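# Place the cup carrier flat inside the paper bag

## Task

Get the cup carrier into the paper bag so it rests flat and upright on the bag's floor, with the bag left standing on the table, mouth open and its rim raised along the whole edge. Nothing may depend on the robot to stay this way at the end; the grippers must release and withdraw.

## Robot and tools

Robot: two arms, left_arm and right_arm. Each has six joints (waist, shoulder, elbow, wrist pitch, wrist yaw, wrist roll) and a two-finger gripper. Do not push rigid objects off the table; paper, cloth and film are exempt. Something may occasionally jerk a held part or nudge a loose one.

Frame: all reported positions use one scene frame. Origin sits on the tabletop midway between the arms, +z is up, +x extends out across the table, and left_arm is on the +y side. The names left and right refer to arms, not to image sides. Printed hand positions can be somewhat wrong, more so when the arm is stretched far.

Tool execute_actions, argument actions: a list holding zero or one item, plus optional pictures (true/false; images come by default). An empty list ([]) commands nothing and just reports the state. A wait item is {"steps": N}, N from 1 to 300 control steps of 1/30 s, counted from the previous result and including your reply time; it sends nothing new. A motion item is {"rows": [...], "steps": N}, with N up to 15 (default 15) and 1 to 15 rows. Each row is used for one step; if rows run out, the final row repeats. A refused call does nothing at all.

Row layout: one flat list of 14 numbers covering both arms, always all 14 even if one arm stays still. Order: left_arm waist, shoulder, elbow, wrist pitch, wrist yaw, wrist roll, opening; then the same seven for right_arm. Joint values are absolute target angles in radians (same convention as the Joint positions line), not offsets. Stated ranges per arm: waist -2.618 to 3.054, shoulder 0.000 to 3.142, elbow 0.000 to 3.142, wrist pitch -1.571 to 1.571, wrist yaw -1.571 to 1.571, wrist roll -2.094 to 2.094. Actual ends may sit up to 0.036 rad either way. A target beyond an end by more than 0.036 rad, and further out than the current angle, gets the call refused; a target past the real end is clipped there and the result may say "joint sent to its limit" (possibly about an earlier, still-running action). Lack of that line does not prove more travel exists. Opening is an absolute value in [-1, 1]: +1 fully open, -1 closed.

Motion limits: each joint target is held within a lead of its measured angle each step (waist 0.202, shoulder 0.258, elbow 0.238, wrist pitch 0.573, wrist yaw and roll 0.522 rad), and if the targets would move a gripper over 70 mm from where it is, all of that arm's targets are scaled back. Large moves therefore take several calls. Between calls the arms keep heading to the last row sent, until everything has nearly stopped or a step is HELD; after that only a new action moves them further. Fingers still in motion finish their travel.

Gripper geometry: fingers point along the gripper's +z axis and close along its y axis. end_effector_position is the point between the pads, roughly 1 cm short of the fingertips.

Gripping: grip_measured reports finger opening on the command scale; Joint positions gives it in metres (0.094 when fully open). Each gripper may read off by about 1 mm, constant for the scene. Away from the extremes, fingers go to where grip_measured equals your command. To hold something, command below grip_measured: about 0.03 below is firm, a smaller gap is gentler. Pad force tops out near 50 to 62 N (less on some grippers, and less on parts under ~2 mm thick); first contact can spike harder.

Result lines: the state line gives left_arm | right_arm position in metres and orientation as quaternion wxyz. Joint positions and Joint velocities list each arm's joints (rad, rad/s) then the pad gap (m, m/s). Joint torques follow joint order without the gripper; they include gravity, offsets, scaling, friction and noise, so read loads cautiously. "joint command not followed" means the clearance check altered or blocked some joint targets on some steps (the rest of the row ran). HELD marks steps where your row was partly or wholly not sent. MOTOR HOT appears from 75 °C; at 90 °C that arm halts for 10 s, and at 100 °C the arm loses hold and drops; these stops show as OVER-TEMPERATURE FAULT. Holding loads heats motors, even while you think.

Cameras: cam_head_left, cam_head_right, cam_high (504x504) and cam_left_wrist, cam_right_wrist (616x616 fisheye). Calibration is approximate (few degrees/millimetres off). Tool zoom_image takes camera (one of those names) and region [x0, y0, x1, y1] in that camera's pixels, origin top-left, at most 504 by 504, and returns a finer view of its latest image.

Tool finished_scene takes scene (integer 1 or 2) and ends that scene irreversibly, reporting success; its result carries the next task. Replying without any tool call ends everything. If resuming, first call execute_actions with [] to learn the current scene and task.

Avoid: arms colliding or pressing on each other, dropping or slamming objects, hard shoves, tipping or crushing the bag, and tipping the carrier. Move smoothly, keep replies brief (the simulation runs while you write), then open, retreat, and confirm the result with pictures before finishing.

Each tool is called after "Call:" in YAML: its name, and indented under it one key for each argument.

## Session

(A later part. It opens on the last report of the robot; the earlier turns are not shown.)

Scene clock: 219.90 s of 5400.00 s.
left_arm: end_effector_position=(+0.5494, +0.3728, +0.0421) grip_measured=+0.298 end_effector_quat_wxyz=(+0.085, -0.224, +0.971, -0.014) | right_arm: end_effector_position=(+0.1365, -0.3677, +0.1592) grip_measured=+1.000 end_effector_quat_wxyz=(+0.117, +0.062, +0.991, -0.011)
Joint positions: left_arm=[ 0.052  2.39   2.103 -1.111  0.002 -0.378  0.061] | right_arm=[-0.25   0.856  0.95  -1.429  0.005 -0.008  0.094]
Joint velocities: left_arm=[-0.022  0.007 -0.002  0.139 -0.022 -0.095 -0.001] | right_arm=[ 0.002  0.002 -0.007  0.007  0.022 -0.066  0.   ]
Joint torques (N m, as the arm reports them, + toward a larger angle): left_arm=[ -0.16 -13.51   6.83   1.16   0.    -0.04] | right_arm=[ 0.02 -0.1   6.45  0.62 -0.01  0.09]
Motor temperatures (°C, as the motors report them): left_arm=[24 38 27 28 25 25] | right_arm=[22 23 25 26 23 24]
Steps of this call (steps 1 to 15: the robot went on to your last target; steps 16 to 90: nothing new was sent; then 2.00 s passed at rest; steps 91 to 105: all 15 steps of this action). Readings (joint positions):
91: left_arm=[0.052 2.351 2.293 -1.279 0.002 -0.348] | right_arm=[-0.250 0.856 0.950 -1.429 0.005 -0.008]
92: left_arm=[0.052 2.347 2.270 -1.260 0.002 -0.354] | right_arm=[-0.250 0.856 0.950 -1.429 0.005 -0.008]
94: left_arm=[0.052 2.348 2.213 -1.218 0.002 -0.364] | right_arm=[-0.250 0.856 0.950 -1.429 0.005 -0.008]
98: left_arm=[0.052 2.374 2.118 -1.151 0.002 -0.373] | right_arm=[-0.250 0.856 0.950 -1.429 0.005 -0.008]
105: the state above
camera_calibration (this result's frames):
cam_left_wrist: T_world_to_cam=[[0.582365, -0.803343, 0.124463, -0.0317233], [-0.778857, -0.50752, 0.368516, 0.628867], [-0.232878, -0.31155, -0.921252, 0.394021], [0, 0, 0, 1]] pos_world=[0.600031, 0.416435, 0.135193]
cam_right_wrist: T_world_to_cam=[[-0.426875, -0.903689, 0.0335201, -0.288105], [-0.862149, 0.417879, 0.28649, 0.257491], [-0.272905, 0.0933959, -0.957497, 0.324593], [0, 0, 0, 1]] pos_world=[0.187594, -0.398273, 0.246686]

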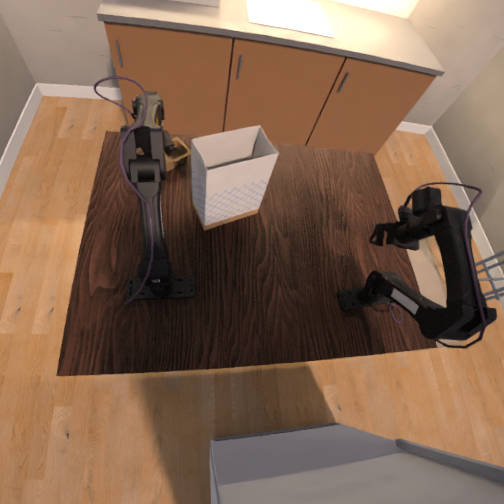

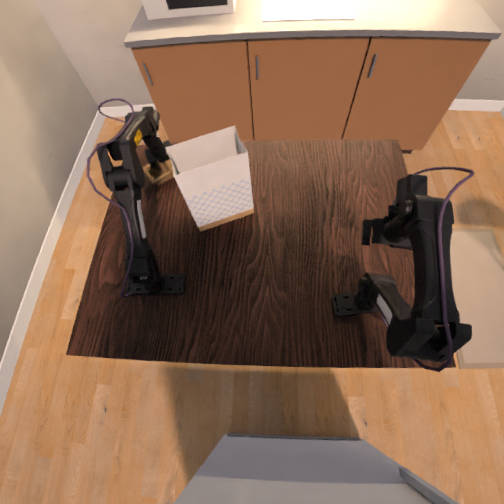

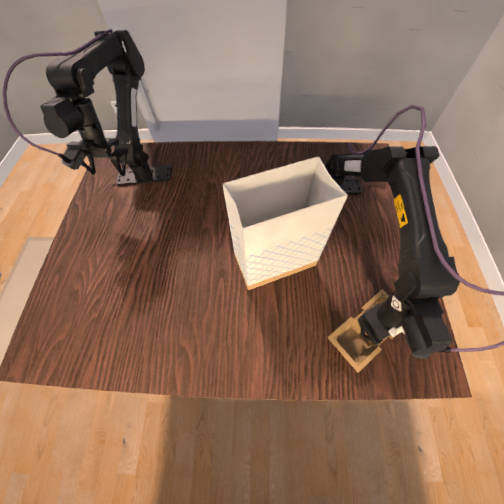

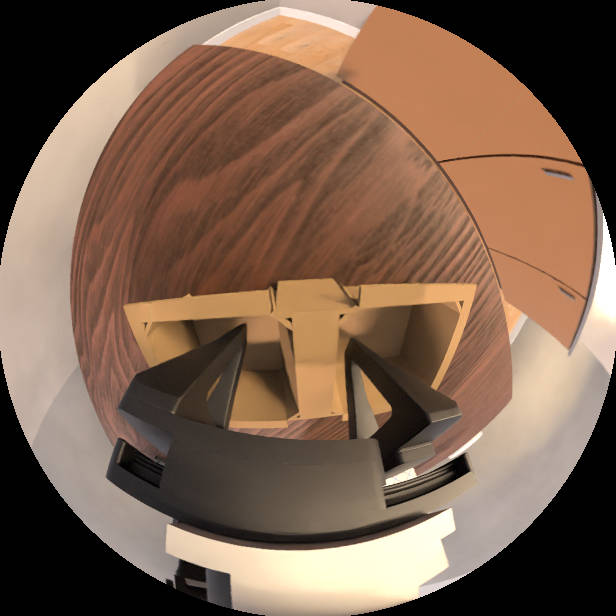

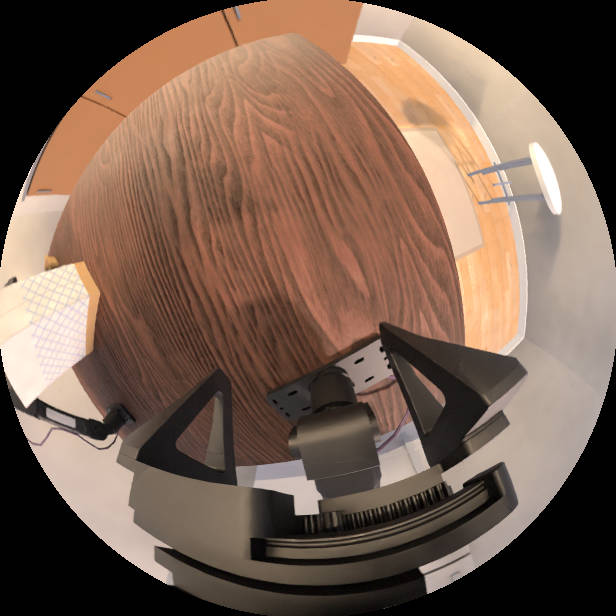

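Close firmly, then lift.

Call:
execute_actions:
  actions:
    - {"rows":[[0.05,2.37,2.1,-1.08,0,-0.39,-0.7,-0.25,0.856,0.95,-1.428,0,0,1]],"steps":15}

Scene clock: 222.53 s of 5400.00 s.
left_arm: end_effector_position=(+0.5539, +0.3740, +0.0443) grip_measured=-0.421 end_effector_quat_wxyz=(+0.095, -0.225, +0.970, -0.013) | right_arm: end_effector_position=(+0.1365, -0.3677, +0.1592) grip_measured=+1.000 end_effector_quat_wxyz=(+0.117, +0.062, +0.991, -0.011)
Joint positions: left_arm=[ 0.052  2.388  2.103 -1.093 -0.003 -0.381  0.027] | right_arm=[-0.25   0.856  0.95  -1.429  0.005 -0.008  0.094]
Joint velocities: left_arm=[ 0.012 -0.012 -0.002 -0.051 -0.095 -0.007 -0.001] | right_arm=[-0.002 -0.002 -0.007 -0.037 -0.022 -0.037  0.   ]
Joint torques (N m, as the arm reports them, + toward a larger angle): left_arm=[ -0.1  -13.45   6.84   1.18   0.05  -0.04] | right_arm=[-0.05 -0.08  6.45  0.63 -0.03  0.07]
Motor temperatures (°C, as the motors report them): left_arm=[24 39 27 28 25 25] | right_arm=[22 23 25 26 23 24]
Steps of this call (steps 1 to 30: the robot went on to your last target; steps 31 to 64: nothing new was sent; steps 65 to 79: all 15 steps of this action). Readings (joint positions):
65: left_arm=[0.052 2.390 2.103 -1.098 0.002 -0.380] | right_arm=[-0.250 0.856 0.950 -1.429 0.005 -0.008]
66: left_arm=[0.052 2.390 2.103 -1.098 0.002 -0.380] | right_arm=[-0.250 0.856 0.950 -1.429 0.005 -0.008]
68: left_arm=[0.052 2.389 2.103 -1.097 -0.002 -0.381] | right_arm=[-0.250 0.856 0.950 -1.429 0.005 -0.008]
72: left_arm=[0.052 2.388 2.103 -1.093 -0.003 -0.381] | right_arm=[-0.250 0.856 0.950 -1.429 0.005 -0.008]
79: the state above
camera_calibration (this result's frames):
cam_left_wrist: T_world_to_cam=[[0.582907, -0.801818, 0.131555, -0.0348134], [-0.78413, -0.512668, 0.34973, 0.637897], [-0.212976, -0.307016, -0.927568, 0.384959], [0, 0, 0, 1]] pos_world=[0.602474, 0.417304, 0.138564]
cam_right_wrist: T_world_to_cam=[[-0.426875, -0.903689, 0.0335201, -0.288105], [-0.862149, 0.417879, 0.28649, 0.257491], [-0.272905, 0.0933959, -0.957497, 0.324593], [0, 0, 0, 1]] pos_world=[0.187594, -0.398273, 0.246686]

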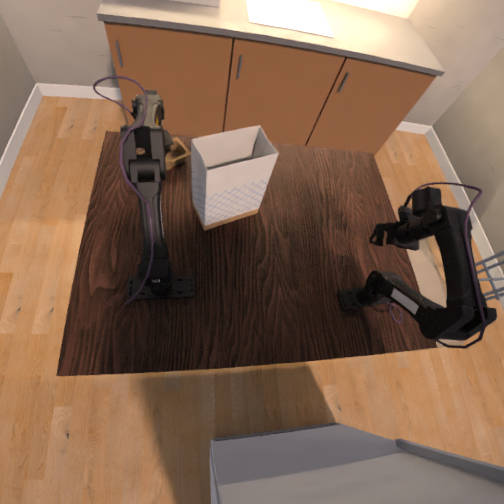

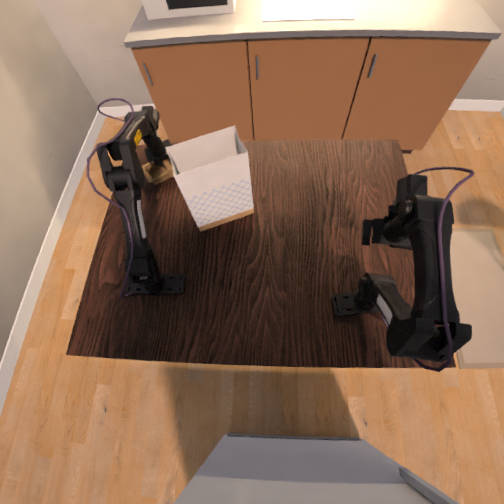

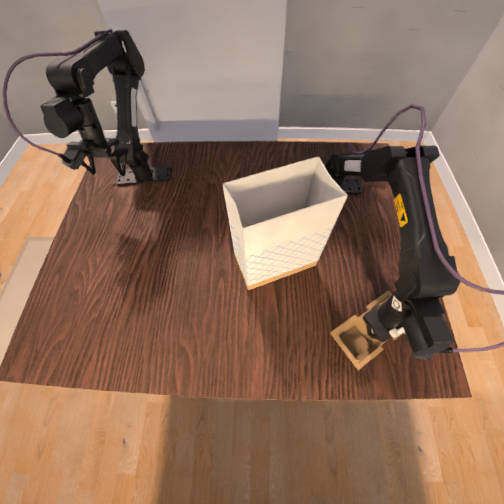

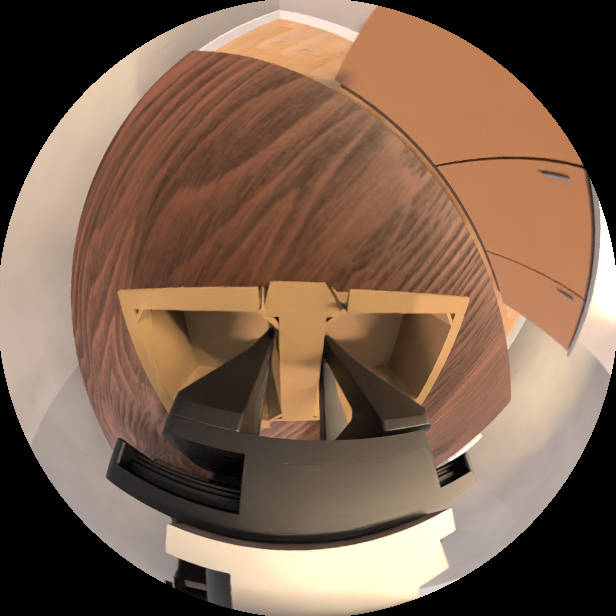

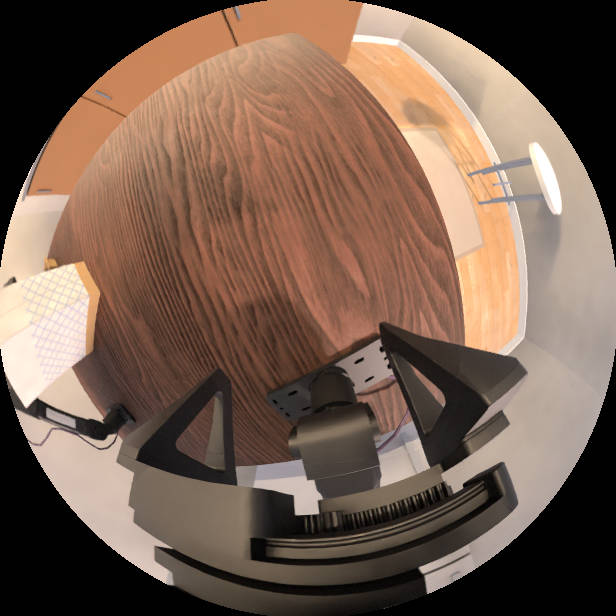

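Call:
execute_actions:
  actions:
    - {"rows":[[0.05,2.1,2.2,-1.3,0,-0.5,-0.55,-0.25,0.856,0.95,-1.428,0,0,1],[0.05,2.1,2.2,-1.3,0,-0.5,-0.55,-0.25,0.856,0.95,-1.428,0,0,1],[0.05,2.1,2.2,-1.3,0,-0.5,-0.55,-0.25,0.856,0.95,-1.428,0,0,1],[0.05,2.1,2.2,-1.3,0,-0.5,-0.55,-0.25,0.856,0.95,-1.428,0,0,1],[0.05,1.56,2.32,-1.54,0,-0.86,-0.55,-0.25,0.856,0.95,-1.428,0,0,1]],"steps":15}
  pictures: false

Call:
execute_actions:
  actions:
    - {"rows":[[-0.58,1.52,2.3,-1.54,0,-0.86,-0.55,-0.25,0.856,0.95,-1.428,0,0,1],[0.05,1.52,2.3,-1.54,0,-0.86,-0.55,-0.25,0.856,0.95,-1.428,0,0,1],[0.05,1.52,2.3,-1.54,0,-0.86,-0.55,-0.25,0.856,0.95,-1.428,0,0,1],[0.05,1.52,2.3,-1.54,0,-0.86,-0.55,-0.25,0.856,0.95,-1.428,0,0,1],[0.05,1.52,2.3,-1.54,0,-0.86,-0.55,-0.25,0.856,0.95,-1.428,0,0,1],[0.05,1.52,2.3,-1.54,0,-0.86,-0.55,-0.25,0.856,0.95,-1.428,0,0,1],[0.05,1.52,2.3,-1.54,0,-0.86,-0.55,-0.25,0.856,0.95,-1.428,0,0,1],[-0.58,1.52,2.3,-1.54,0,-0.86,-0.55,-0.25,0.856,0.95,-1.428,0,0,1]],"steps":15}
  pictures: false

Call:
execute_actions:
  actions:
    - {"steps":30}

Scene clock: 237.63 s of 5400.00 s.
left_arm: end_effector_position=(+0.4999, +0.3699, +0.2532) grip_measured=-0.422 end_effector_quat_wxyz=(+0.213, -0.361, +0.906, -0.065) | right_arm: end_effector_position=(+0.1365, -0.3677, +0.1592) grip_measured=+1.000 end_effector_quat_wxyz=(+0.117, +0.062, +0.991, -0.011)
Joint positions: left_arm=[ 0.052  1.986  2.228 -1.363 -0.003 -0.683  0.027] | right_arm=[-0.25   0.856  0.95  -1.429  0.005 -0.008  0.094]
Joint velocities: left_arm=[-0.007 -1.077  0.173 -0.33  -0.022 -0.388  0.   ] | right_arm=[ 0.022  0.017 -0.012  0.051  0.022  0.037  0.   ]
Joint torques (N m, as the arm reports them, + toward a larger angle): left_arm=[ -0.09 -11.02   9.49   1.26   0.01  -0.05] | right_arm=[ 0.12 -0.04  6.24  0.6  -0.05  0.04]
Motor temperatures (°C, as the motors report them): left_arm=[24 44 28 27 25 25] | right_arm=[22 23 25 26 23 24]
Steps of this call (steps 1 to 15: the robot went on to your last target; steps 16 to 90: nothing new was sent; then 11.60 s passed at rest; steps 91 to 105: all 15 steps of this action). Readings (joint positions):
91: left_arm=[0.052 2.378 2.104 -1.101 -0.003 -0.388] | right_arm=[-0.250 0.856 0.950 -1.429 0.005 -0.008]
92: left_arm=[0.052 2.367 2.104 -1.120 -0.003 -0.397] | right_arm=[-0.250 0.856 0.950 -1.429 0.005 -0.008]
94: left_arm=[0.052 2.323 2.104 -1.152 -0.003 -0.412] | right_arm=[-0.250 0.856 0.950 -1.429 0.005 -0.008]
98: left_arm=[0.052 2.223 2.162 -1.251 -0.003 -0.532] | right_arm=[-0.250 0.856 0.950 -1.429 0.005 -0.008]
105: the state above

Scene clock: 238.13 s of 5400.00 s.
left_arm: end_effector_position=(+0.3426, +0.2051, +0.4328) grip_measured=-0.421 end_effector_quat_wxyz=(+0.337, -0.191, +0.890, -0.240) | right_arm: end_effector_position=(+0.1365, -0.3677, +0.1592) grip_measured=+1.000 end_effector_quat_wxyz=(+0.117, +0.062, +0.991, -0.011)
Joint positions: left_arm=[-0.436  1.513  2.285 -1.489 -0.005 -0.835  0.027] | right_arm=[-0.25   0.856  0.95  -1.429  0.005 -0.008  0.094]
Joint velocities: left_arm=[-2.166 -0.066  0.002 -0.095  0.11  -0.095 -0.001] | right_arm=[-0.007  0.007  0.002  0.051 -0.022  0.007  0.   ]
Joint torques (N m, as the arm reports them, + toward a larger angle): left_arm=[ 0.6  -2.95  6.39  1.8  -0.01  0.  ] | right_arm=[-0.03 -0.09  6.39  0.63 -0.04  0.07]
Motor temperatures (°C, as the motors report them): left_arm=[24 43 28 27 25 25] | right_arm=[22 23 25 26 23 24]
Steps of this call (steps 1 to 15: all 15 steps of this action). Readings (joint positions):
1: left_arm=[0.044 1.948 2.230 -1.373 -0.007 -0.698] | right_arm=[-0.250 0.856 0.950 -1.429 0.005 -0.008]
2: left_arm=[0.039 1.908 2.232 -1.382 -0.005 -0.712] | right_arm=[-0.250 0.856 0.950 -1.429 0.005 -0.008]
4: left_arm=[0.033 1.828 2.232 -1.403 0.001 -0.738] | right_arm=[-0.250 0.856 0.950 -1.429 0.005 -0.008]
8: left_arm=[0.021 1.663 2.238 -1.438 -0.008 -0.779] | right_arm=[-0.250 0.856 0.950 -1.429 0.005 -0.008]
15: the state above

Scene clock: 239.13 s of 5400.00 s.
left_arm: end_effector_position=(+0.3148, +0.1628, +0.4246) grip_measured=-0.421 end_effector_quat_wxyz=(+0.297, -0.131, +0.909, -0.260) | right_arm: end_effector_position=(+0.1365, -0.3677, +0.1592) grip_measured=+1.000 end_effector_quat_wxyz=(+0.117, +0.062, +0.991, -0.011)
Joint positions: left_arm=[-0.584  1.517  2.285 -1.526  0.01  -0.853  0.027] | right_arm=[-0.25   0.856  0.95  -1.429  0.005 -0.008  0.094]
Joint velocities: left_arm=[ 0.002 -0.002 -0.037 -0.037  0.066  0.022 -0.   ] | right_arm=[-0.002  0.012 -0.002 -0.037 -0.022  0.022  0.   ]
Joint torques (N m, as the arm reports them, + toward a larger angle): left_arm=[ 0.2  -3.2   6.23  2.   -0.09 -0.02] | right_arm=[ 0.12 -0.19  6.37  0.56 -0.02  0.04]
Motor temperatures (°C, as the motors report them): left_arm=[24 43 28 28 25 25] | right_arm=[22 23 25 26 23 24]
Steps of this call (steps 1 to 30: the robot went on to your last target). Readings (joint positions):
1: left_arm=[-0.504 1.512 2.285 -1.493 0.002 -0.838] | right_arm=[-0.250 0.856 0.950 -1.429 0.005 -0.008]
2: left_arm=[-0.551 1.514 2.285 -1.498 0.012 -0.840] | right_arm=[-0.250 0.856 0.950 -1.429 0.005 -0.008]
4: left_arm=[-0.584 1.517 2.285 -1.508 0.021 -0.844] | right_arm=[-0.250 0.856 0.950 -1.429 0.005 -0.008]
8: left_arm=[-0.584 1.517 2.285 -1.519 0.015 -0.849] | right_arm=[-0.250 0.856 0.950 -1.429 0.005 -0.008]
30: the state above
All arms were judged still, so your last target was given up. Only a new action makes them travel on or press farther. Fingers that are still opening or closing keep moving.
camera_calibration (this result's frames):
cam_left_wrist: T_world_to_cam=[[0.209251, -0.729643, 0.651026, -0.229519], [-0.966095, -0.25723, 0.0222267, 0.36383], [0.151246, -0.633604, -0.75873, 0.488745], [0, 0, 0, 1]] pos_world=[0.325601, 0.235792, 0.512162]
cam_right_wrist: T_world_to_cam=[[-0.426875, -0.903689, 0.0335201, -0.288105], [-0.862149, 0.417879, 0.28649, 0.257491], [-0.272905, 0.0933959, -0.957497, 0.324593], [0, 0, 0, 1]] pos_world=[0.187594, -0.398273, 0.246686]

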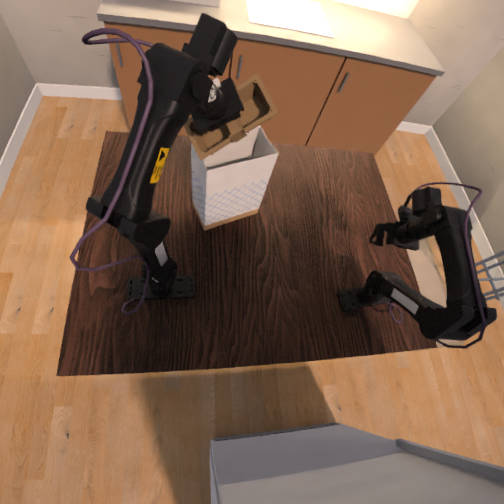

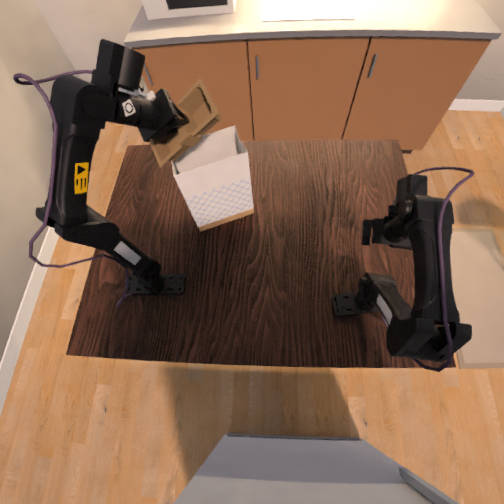

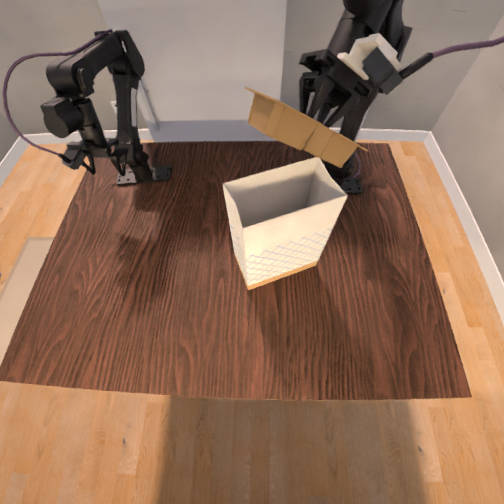

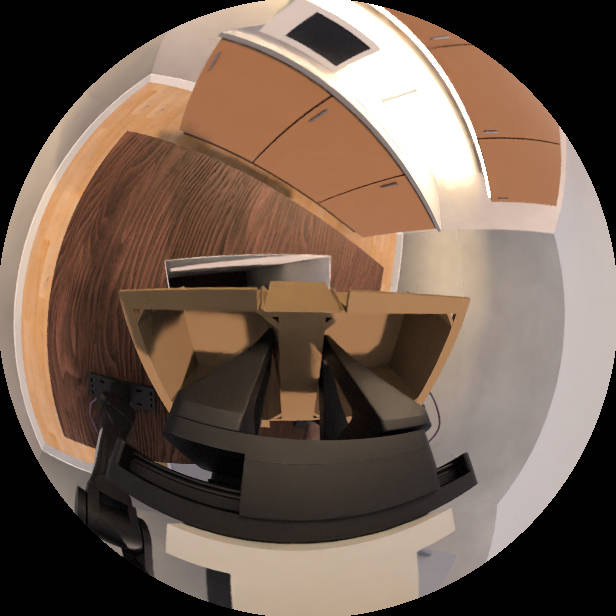

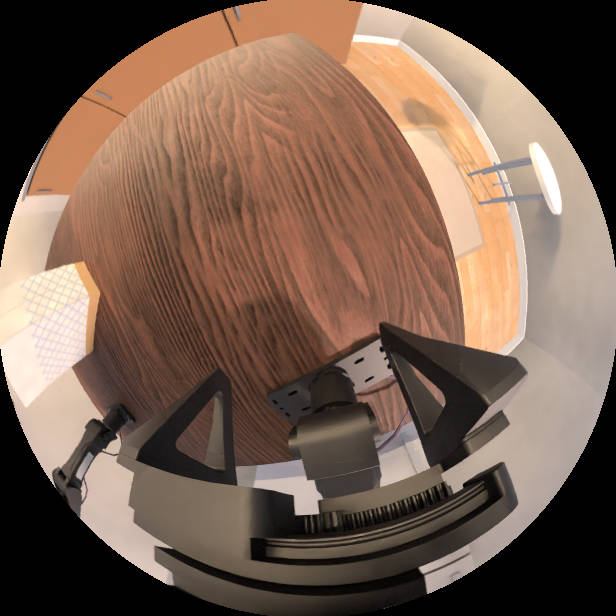

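Call:
execute_actions:
  actions:
    - {"rows":[[-0.63,1.52,2.22,-1.54,0,-0.86,-0.55,-0.25,0.856,0.95,-1.428,0,0,1],[-0.63,1.52,2.22,-1.54,0,-0.86,-0.55,-0.25,0.856,0.95,-1.428,0,0,1],[-0.63,1.52,2.22,-1.54,0,-0.86,-0.55,-0.25,0.856,0.95,-1.428,0,0,1],[-0.63,1.52,2.22,-1.54,0,-0.86,-0.55,-0.25,0.856,0.95,-1.428,0,0,1],[-0.63,1.53,2.14,-1.54,0,-0.86,-0.55,-0.25,0.856,0.95,-1.428,0,0,1]],"steps":15}

Scene clock: 250.60 s of 5400.00 s.
left_arm: end_effector_position=(+0.3140, +0.1496, +0.3752) grip_measured=-0.421 end_effector_quat_wxyz=(+0.238, -0.119, +0.940, -0.215) | right_arm: end_effector_position=(+0.1365, -0.3677, +0.1592) grip_measured=+1.000 end_effector_quat_wxyz=(+0.117, +0.062, +0.991, -0.011)
Joint positions: left_arm=[-0.622  1.536  2.15  -1.532  0.006 -0.853  0.027] | right_arm=[-0.25   0.856  0.95  -1.429  0.005 -0.008  0.094]
Joint velocities: left_arm=[-0.012 -0.017  0.007 -0.022  0.037 -0.007  0.   ] | right_arm=[-0.002 -0.002 -0.007 -0.007  0.022 -0.007  0.   ]
Joint torques (N m, as the arm reports them, + toward a larger angle): left_arm=[-0.64 -4.5   4.85  1.8  -0.02 -0.02] | right_arm=[ 0.02 -0.36  6.48  0.6  -0.07  0.06]
Motor temperatures (°C, as the motors report them): left_arm=[24 37 28 28 25 24] | right_arm=[22 23 25 26 23 24]
Steps of this call (steps 1 to 90: nothing new was sent; then 7.97 s passed at rest; steps 91 to 105: all 15 steps of this action). Readings (joint positions):
91: left_arm=[-0.590 1.517 2.276 -1.524 0.007 -0.853] | right_arm=[-0.250 0.856 0.950 -1.429 0.005 -0.008]
92: left_arm=[-0.600 1.516 2.267 -1.526 0.005 -0.853] | right_arm=[-0.250 0.856 0.950 -1.429 0.005 -0.008]
94: left_arm=[-0.618 1.517 2.245 -1.527 0.006 -0.853] | right_arm=[-0.250 0.856 0.950 -1.429 0.005 -0.008]
98: left_arm=[-0.622 1.523 2.168 -1.530 0.006 -0.853] | right_arm=[-0.250 0.856 0.950 -1.429 0.005 -0.008]
105: the state above
camera_calibration (this result's frames):
cam_left_wrist: T_world_to_cam=[[0.262375, -0.792019, 0.551239, -0.176759], [-0.964611, -0.230769, 0.127561, 0.316893], [0.026178, -0.5652, -0.824538, 0.496767], [0, 0, 0, 1]] pos_world=[0.339051, 0.213905, 0.466617]
cam_right_wrist: T_world_to_cam=[[-0.426875, -0.903689, 0.0335201, -0.288105], [-0.862149, 0.417879, 0.28649, 0.257491], [-0.272905, 0.0933959, -0.957497, 0.324593], [0, 0, 0, 1]] pos_world=[0.187594, -0.398273, 0.246686]

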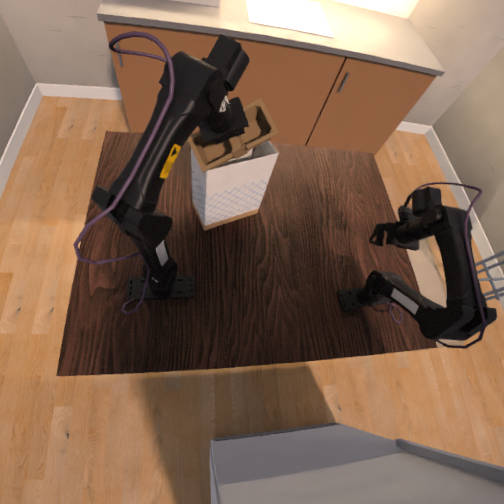

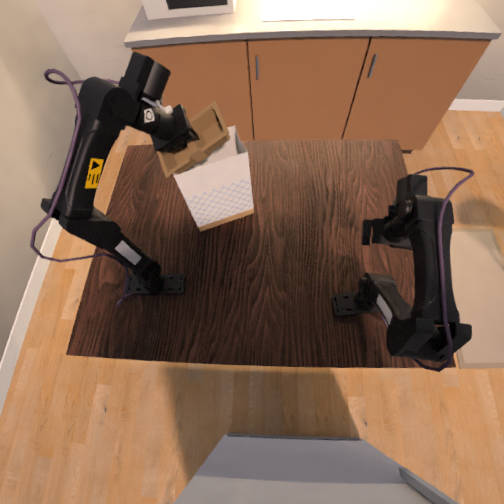

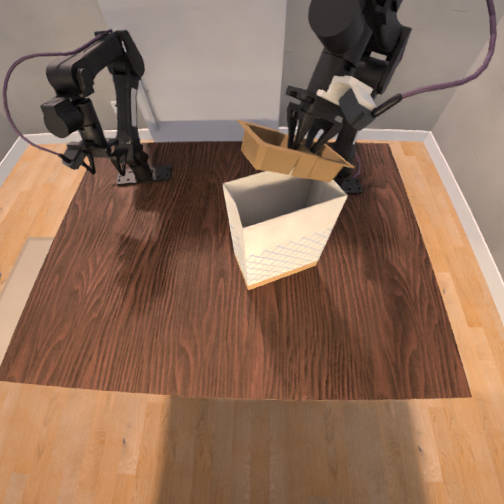

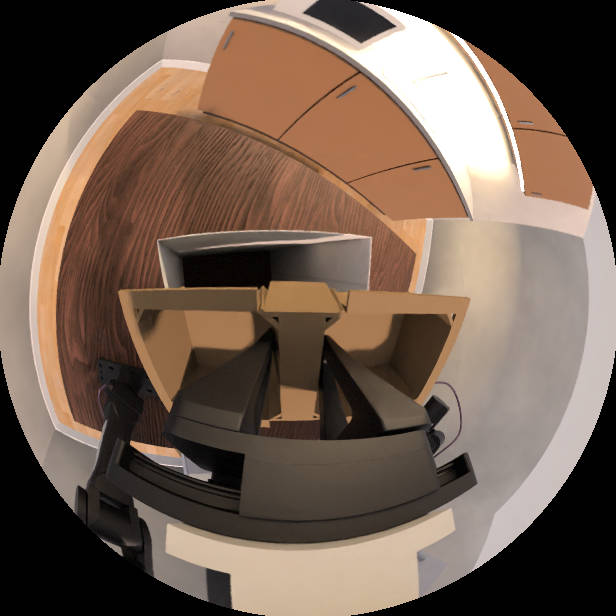

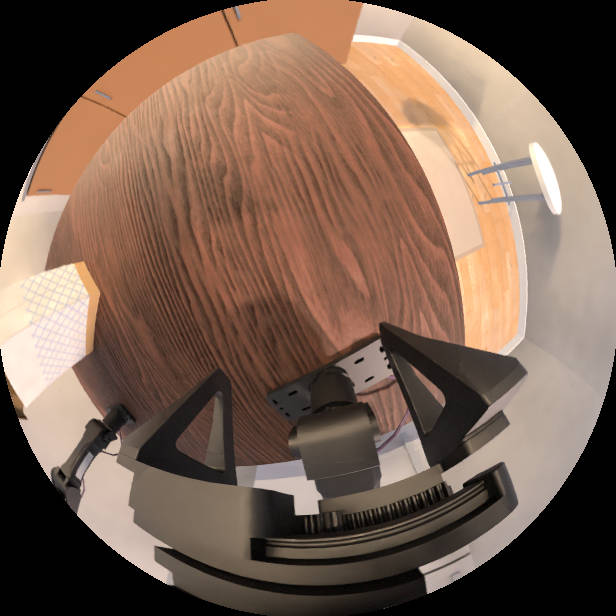

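Call:
execute_actions:
  actions:
    - {"rows":[[-0.63,1.56,2.08,-1.54,0,-0.86,-0.55,-0.25,0.856,0.95,-1.428,0,0,1],[-0.63,1.56,2.08,-1.54,0,-0.86,-0.55,-0.25,0.856,0.95,-1.428,0,0,1],[-0.63,1.56,2.08,-1.54,0,-0.86,-0.55,-0.25,0.856,0.95,-1.428,0,0,1],[-0.63,1.56,2.08,-1.54,0,-0.86,-0.55,-0.25,0.856,0.95,-1.428,0,0,1],[-0.63,1.6,2.03,-1.54,0,-0.86,-0.55,-0.25,0.856,0.95,-1.428,0,0,1]],"steps":15}

Call:
zoom_image:
  camera: "cam_high"
  region: [200, 80, 400, 260]

Call:
zoom_image:
  camera: "cam_head_right"
  region: [120, 60, 300, 240]

Scene clock: 259.10 s of 5400.00 s.
left_arm: end_effector_position=(+0.3240, +0.1429, +0.3216) grip_measured=-0.429 end_effector_quat_wxyz=(+0.177, -0.123, +0.963, -0.161) | right_arm: end_effector_position=(+0.1365, -0.3677, +0.1592) grip_measured=+1.000 end_effector_quat_wxyz=(+0.117, +0.062, +0.991, -0.011)
Joint positions: left_arm=[-0.622  1.603  2.046 -1.531  0.005 -0.853  0.027] | right_arm=[-0.25   0.856  0.95  -1.429  0.005 -0.008  0.094]
Joint velocities: left_arm=[ 0.017 -0.007  0.002 -0.007  0.007 -0.051 -0.   ] | right_arm=[ 0.002 -0.002  0.027  0.007 -0.037 -0.022  0.   ]
Joint torques (N m, as the arm reports them, + toward a larger angle): left_arm=[-0.52 -5.63  4.72  1.55 -0.04 -0.06] | right_arm=[ 0.   -0.38  6.41  0.66 -0.06  0.07]
Motor temperatures (°C, as the motors report them): left_arm=[24 35 27 29 25 24] | right_arm=[22 23 25 26 23 24]
Steps of this call (steps 1 to 15: the robot went on to your last target; steps 16 to 90: nothing new was sent; then 5.00 s passed at rest; steps 91 to 105: all 15 steps of this action). Readings (joint positions):
91: left_arm=[-0.622 1.537 2.141 -1.530 0.006 -0.853] | right_arm=[-0.250 0.856 0.950 -1.429 0.005 -0.008]
92: left_arm=[-0.622 1.537 2.131 -1.531 0.006 -0.853] | right_arm=[-0.250 0.856 0.950 -1.429 0.005 -0.008]
94: left_arm=[-0.622 1.544 2.108 -1.531 0.006 -0.853] | right_arm=[-0.250 0.856 0.950 -1.429 0.005 -0.008]
98: left_arm=[-0.622 1.579 2.057 -1.531 0.006 -0.853] | right_arm=[-0.250 0.856 0.950 -1.429 0.005 -0.008]
105: the state above
camera_calibration (this result's frames):
cam_left_wrist: T_world_to_cam=[[0.33154, -0.839284, 0.43091, -0.132065], [-0.938906, -0.24879, 0.237822, 0.290607], [-0.0923945, -0.483431, -0.870493, 0.490076], [0, 0, 0, 1]] pos_world=[0.361918, 0.198378, 0.414402]
cam_right_wrist: T_world_to_cam=[[-0.426875, -0.903689, 0.0335201, -0.288105], [-0.862149, 0.417879, 0.28649, 0.257491], [-0.272905, 0.0933959, -0.957497, 0.324593], [0, 0, 0, 1]] pos_world=[0.187594, -0.398273, 0.246686]

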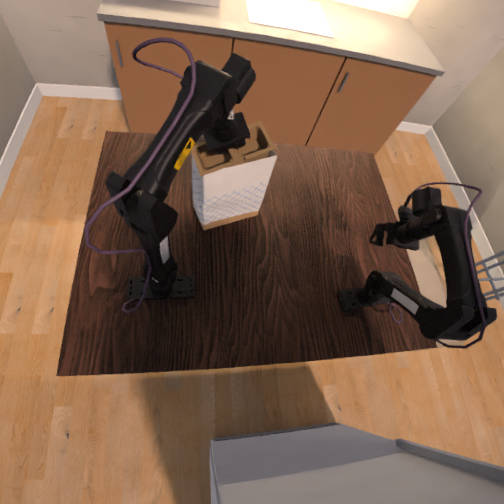

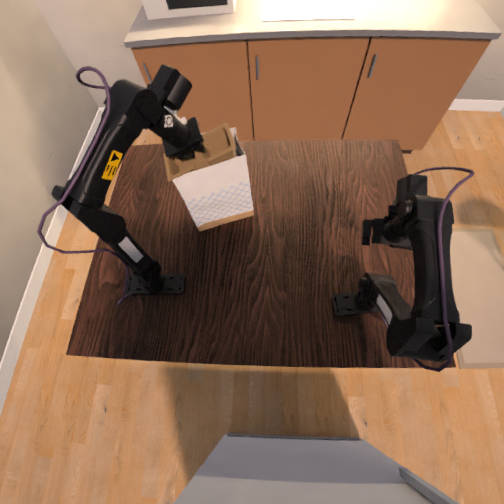

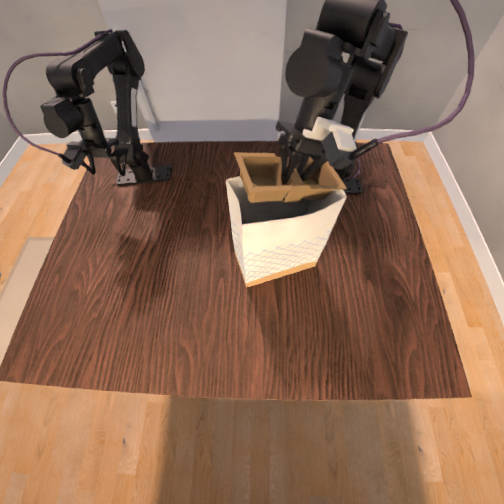

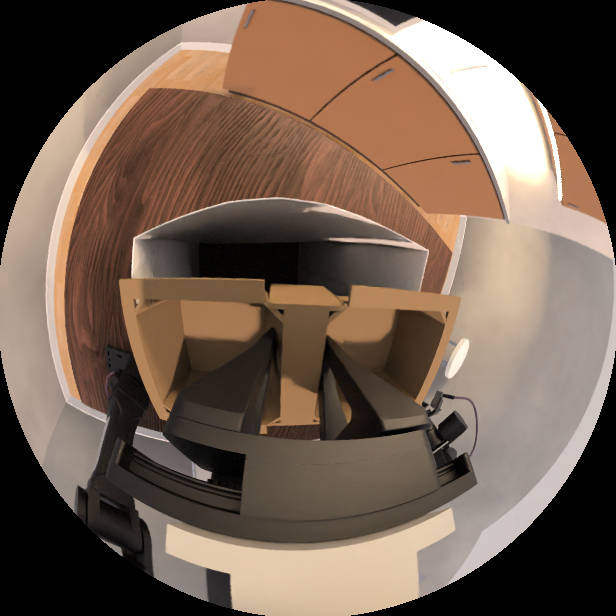

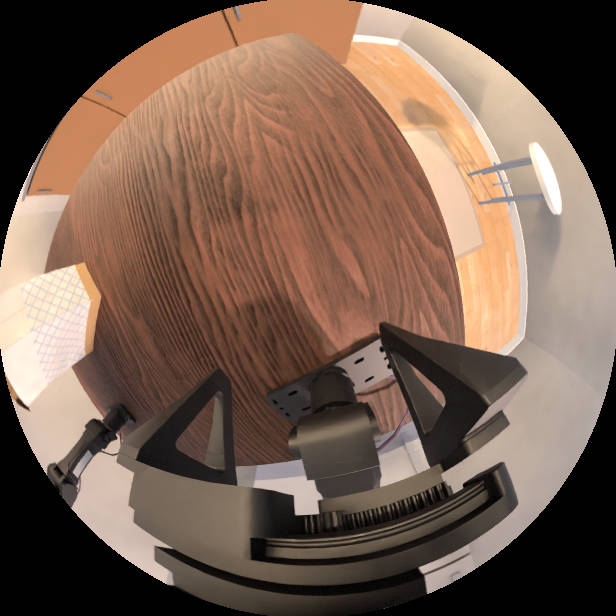

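Region (200, 80, 400, 260) of cam_high's 504x504 image, scaled by 2.520, with more detail than that image has; it fills the top 454 rows of this view, and the rest is white.

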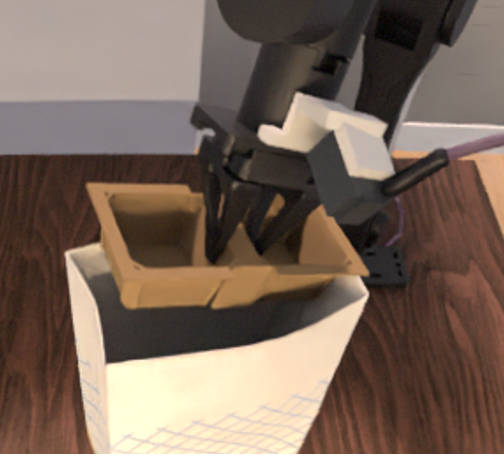

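Region (120, 60, 300, 240) of cam_head_right's 504x504 image, scaled by 2.800, with more detail than that image has.

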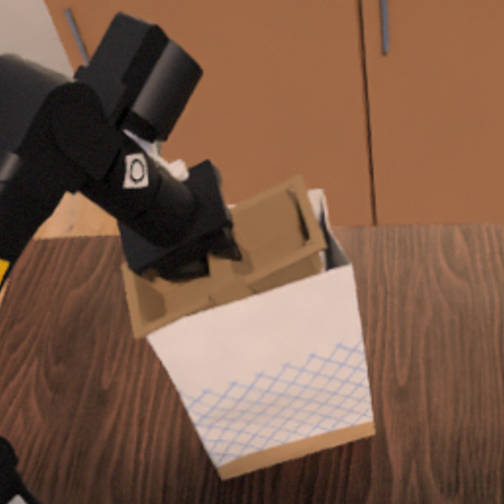

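Call:
execute_actions:
  actions:
    - {"rows":[[-0.63,1.6,2.12,-1.54,0,-0.86,-0.55,-0.25,0.856,0.95,-1.428,0,0,1],[-0.63,1.6,2.12,-1.54,0,-0.86,-0.55,-0.25,0.856,0.95,-1.428,0,0,1],[-0.63,1.6,2.12,-1.54,0,-0.86,-0.55,-0.25,0.856,0.95,-1.428,0,0,1],[-0.63,1.6,2.12,-1.54,0,-0.86,-0.55,-0.25,0.856,0.95,-1.428,0,0,1],[-0.63,1.6,2.12,-1.54,0,-0.86,-0.55,-0.25,0.856,0.95,-1.428,0,0,1],[-0.61,1.68,2.15,-1.54,0,-0.88,-0.55,-0.25,0.856,0.95,-1.428,0,0,1]],"steps":15}

Call:
zoom_image:
  camera: "cam_high"
  region: [200, 80, 400, 260]

Call:
zoom_image:
  camera: "cam_head_right"
  region: [120, 60, 300, 240]

Scene clock: 275.53 s of 5400.00 s.
left_arm: end_effector_position=(+0.3379, +0.1338, +0.3210) grip_measured=-0.429 end_effector_quat_wxyz=(+0.175, -0.130, +0.963, -0.160) | right_arm: end_effector_position=(+0.1365, -0.3677, +0.1592) grip_measured=+1.000 end_effector_quat_wxyz=(+0.117, +0.062, +0.991, -0.011)
Joint positions: left_arm=[-0.622  1.674  2.123 -1.541  0.004 -0.869  0.027] | right_arm=[-0.25   0.856  0.95  -1.429  0.005 -0.008  0.094]
Joint velocities: left_arm=[ 0.007 -0.017  0.022  0.066  0.007  0.11   0.   ] | right_arm=[-0.002 -0.007  0.012  0.051 -0.037 -0.081  0.   ]
Joint torques (N m, as the arm reports them, + toward a larger angle): left_arm=[ 0.6  -5.34  8.56  1.66 -0.02 -0.03] | right_arm=[-0.02 -0.18  6.37  0.6  -0.01  0.07]
Motor temperatures (°C, as the motors report them): left_arm=[24 34 27 28 25 24] | right_arm=[22 23 25 26 23 24]
Steps of this call (steps 1 to 15: the robot went on to your last target; steps 16 to 90: nothing new was sent; then 12.93 s passed at rest; steps 91 to 105: all 15 steps of this action). Readings (joint positions):
91: left_arm=[-0.622 1.604 2.055 -1.534 0.005 -0.854] | right_arm=[-0.250 0.856 0.950 -1.429 0.005 -0.008]
92: left_arm=[-0.622 1.605 2.066 -1.535 0.005 -0.854] | right_arm=[-0.250 0.856 0.950 -1.429 0.005 -0.008]
94: left_arm=[-0.622 1.605 2.086 -1.535 0.005 -0.854] | right_arm=[-0.250 0.856 0.950 -1.429 0.005 -0.008]
98: left_arm=[-0.622 1.636 2.121 -1.541 0.005 -0.863] | right_arm=[-0.250 0.856 0.950 -1.429 0.005 -0.008]
105: the state above
camera_calibration (this result's frames):
cam_left_wrist: T_world_to_cam=[[0.346808, -0.833378, 0.430355, -0.149844], [-0.933458, -0.261893, 0.245089, 0.299071], [-0.0915447, -0.486717, -0.86875, 0.486014], [0, 0, 0, 1]] pos_world=[0.375629, 0.189999, 0.413411]
cam_right_wrist: T_world_to_cam=[[-0.426875, -0.903689, 0.0335201, -0.288105], [-0.862149, 0.417879, 0.28649, 0.257491], [-0.272905, 0.0933959, -0.957497, 0.324593], [0, 0, 0, 1]] pos_world=[0.187594, -0.398273, 0.246686]

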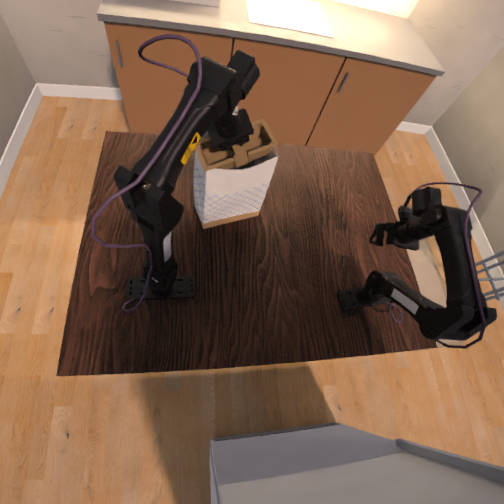

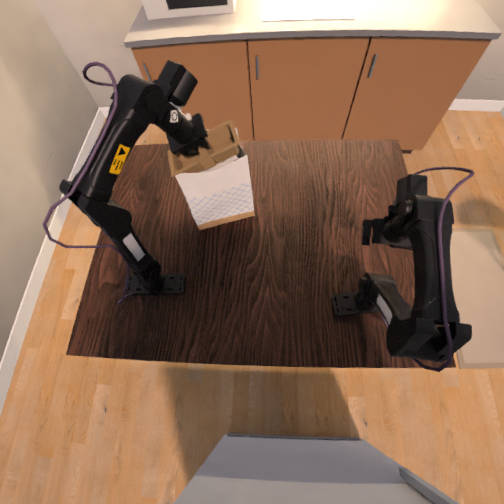

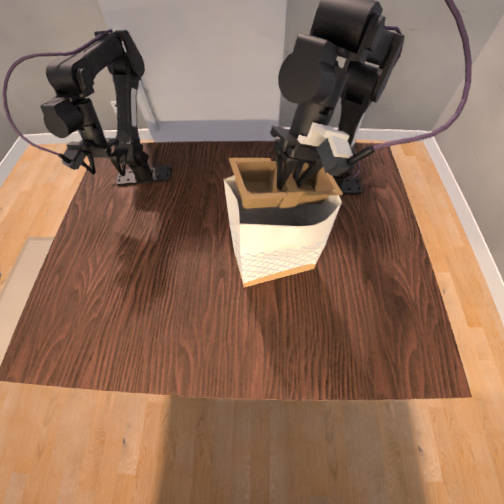

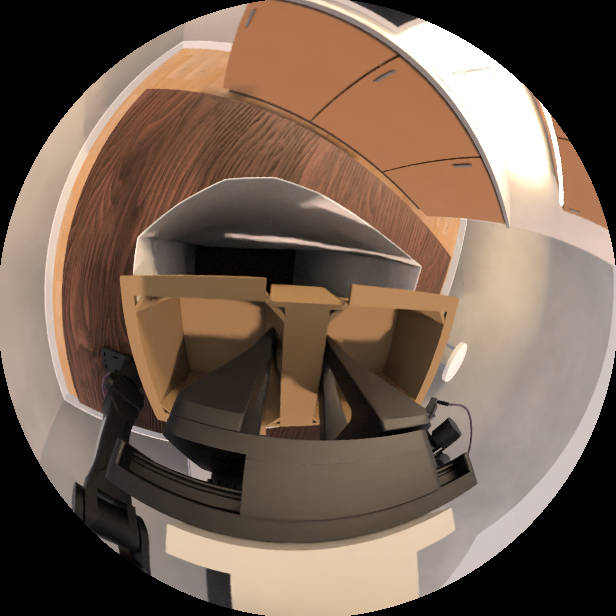

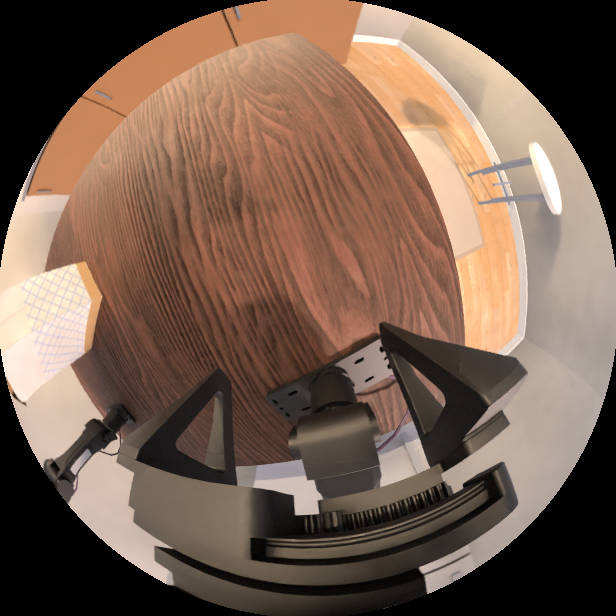

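Region (200, 80, 400, 260) of cam_high's 504x504 image, scaled by 2.520, with more detail than that image has; it fills the top 454 rows of this view, and the rest is white.

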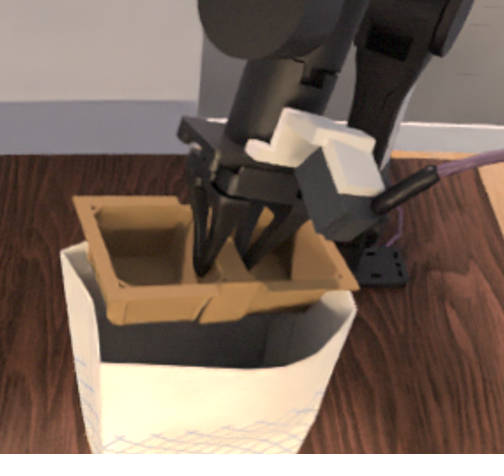

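Region (120, 60, 300, 240) of cam_head_right's 504x504 image, scaled by 2.800, with more detail than that image has.

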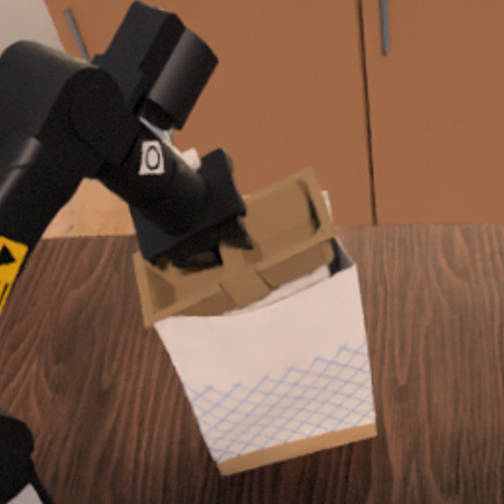

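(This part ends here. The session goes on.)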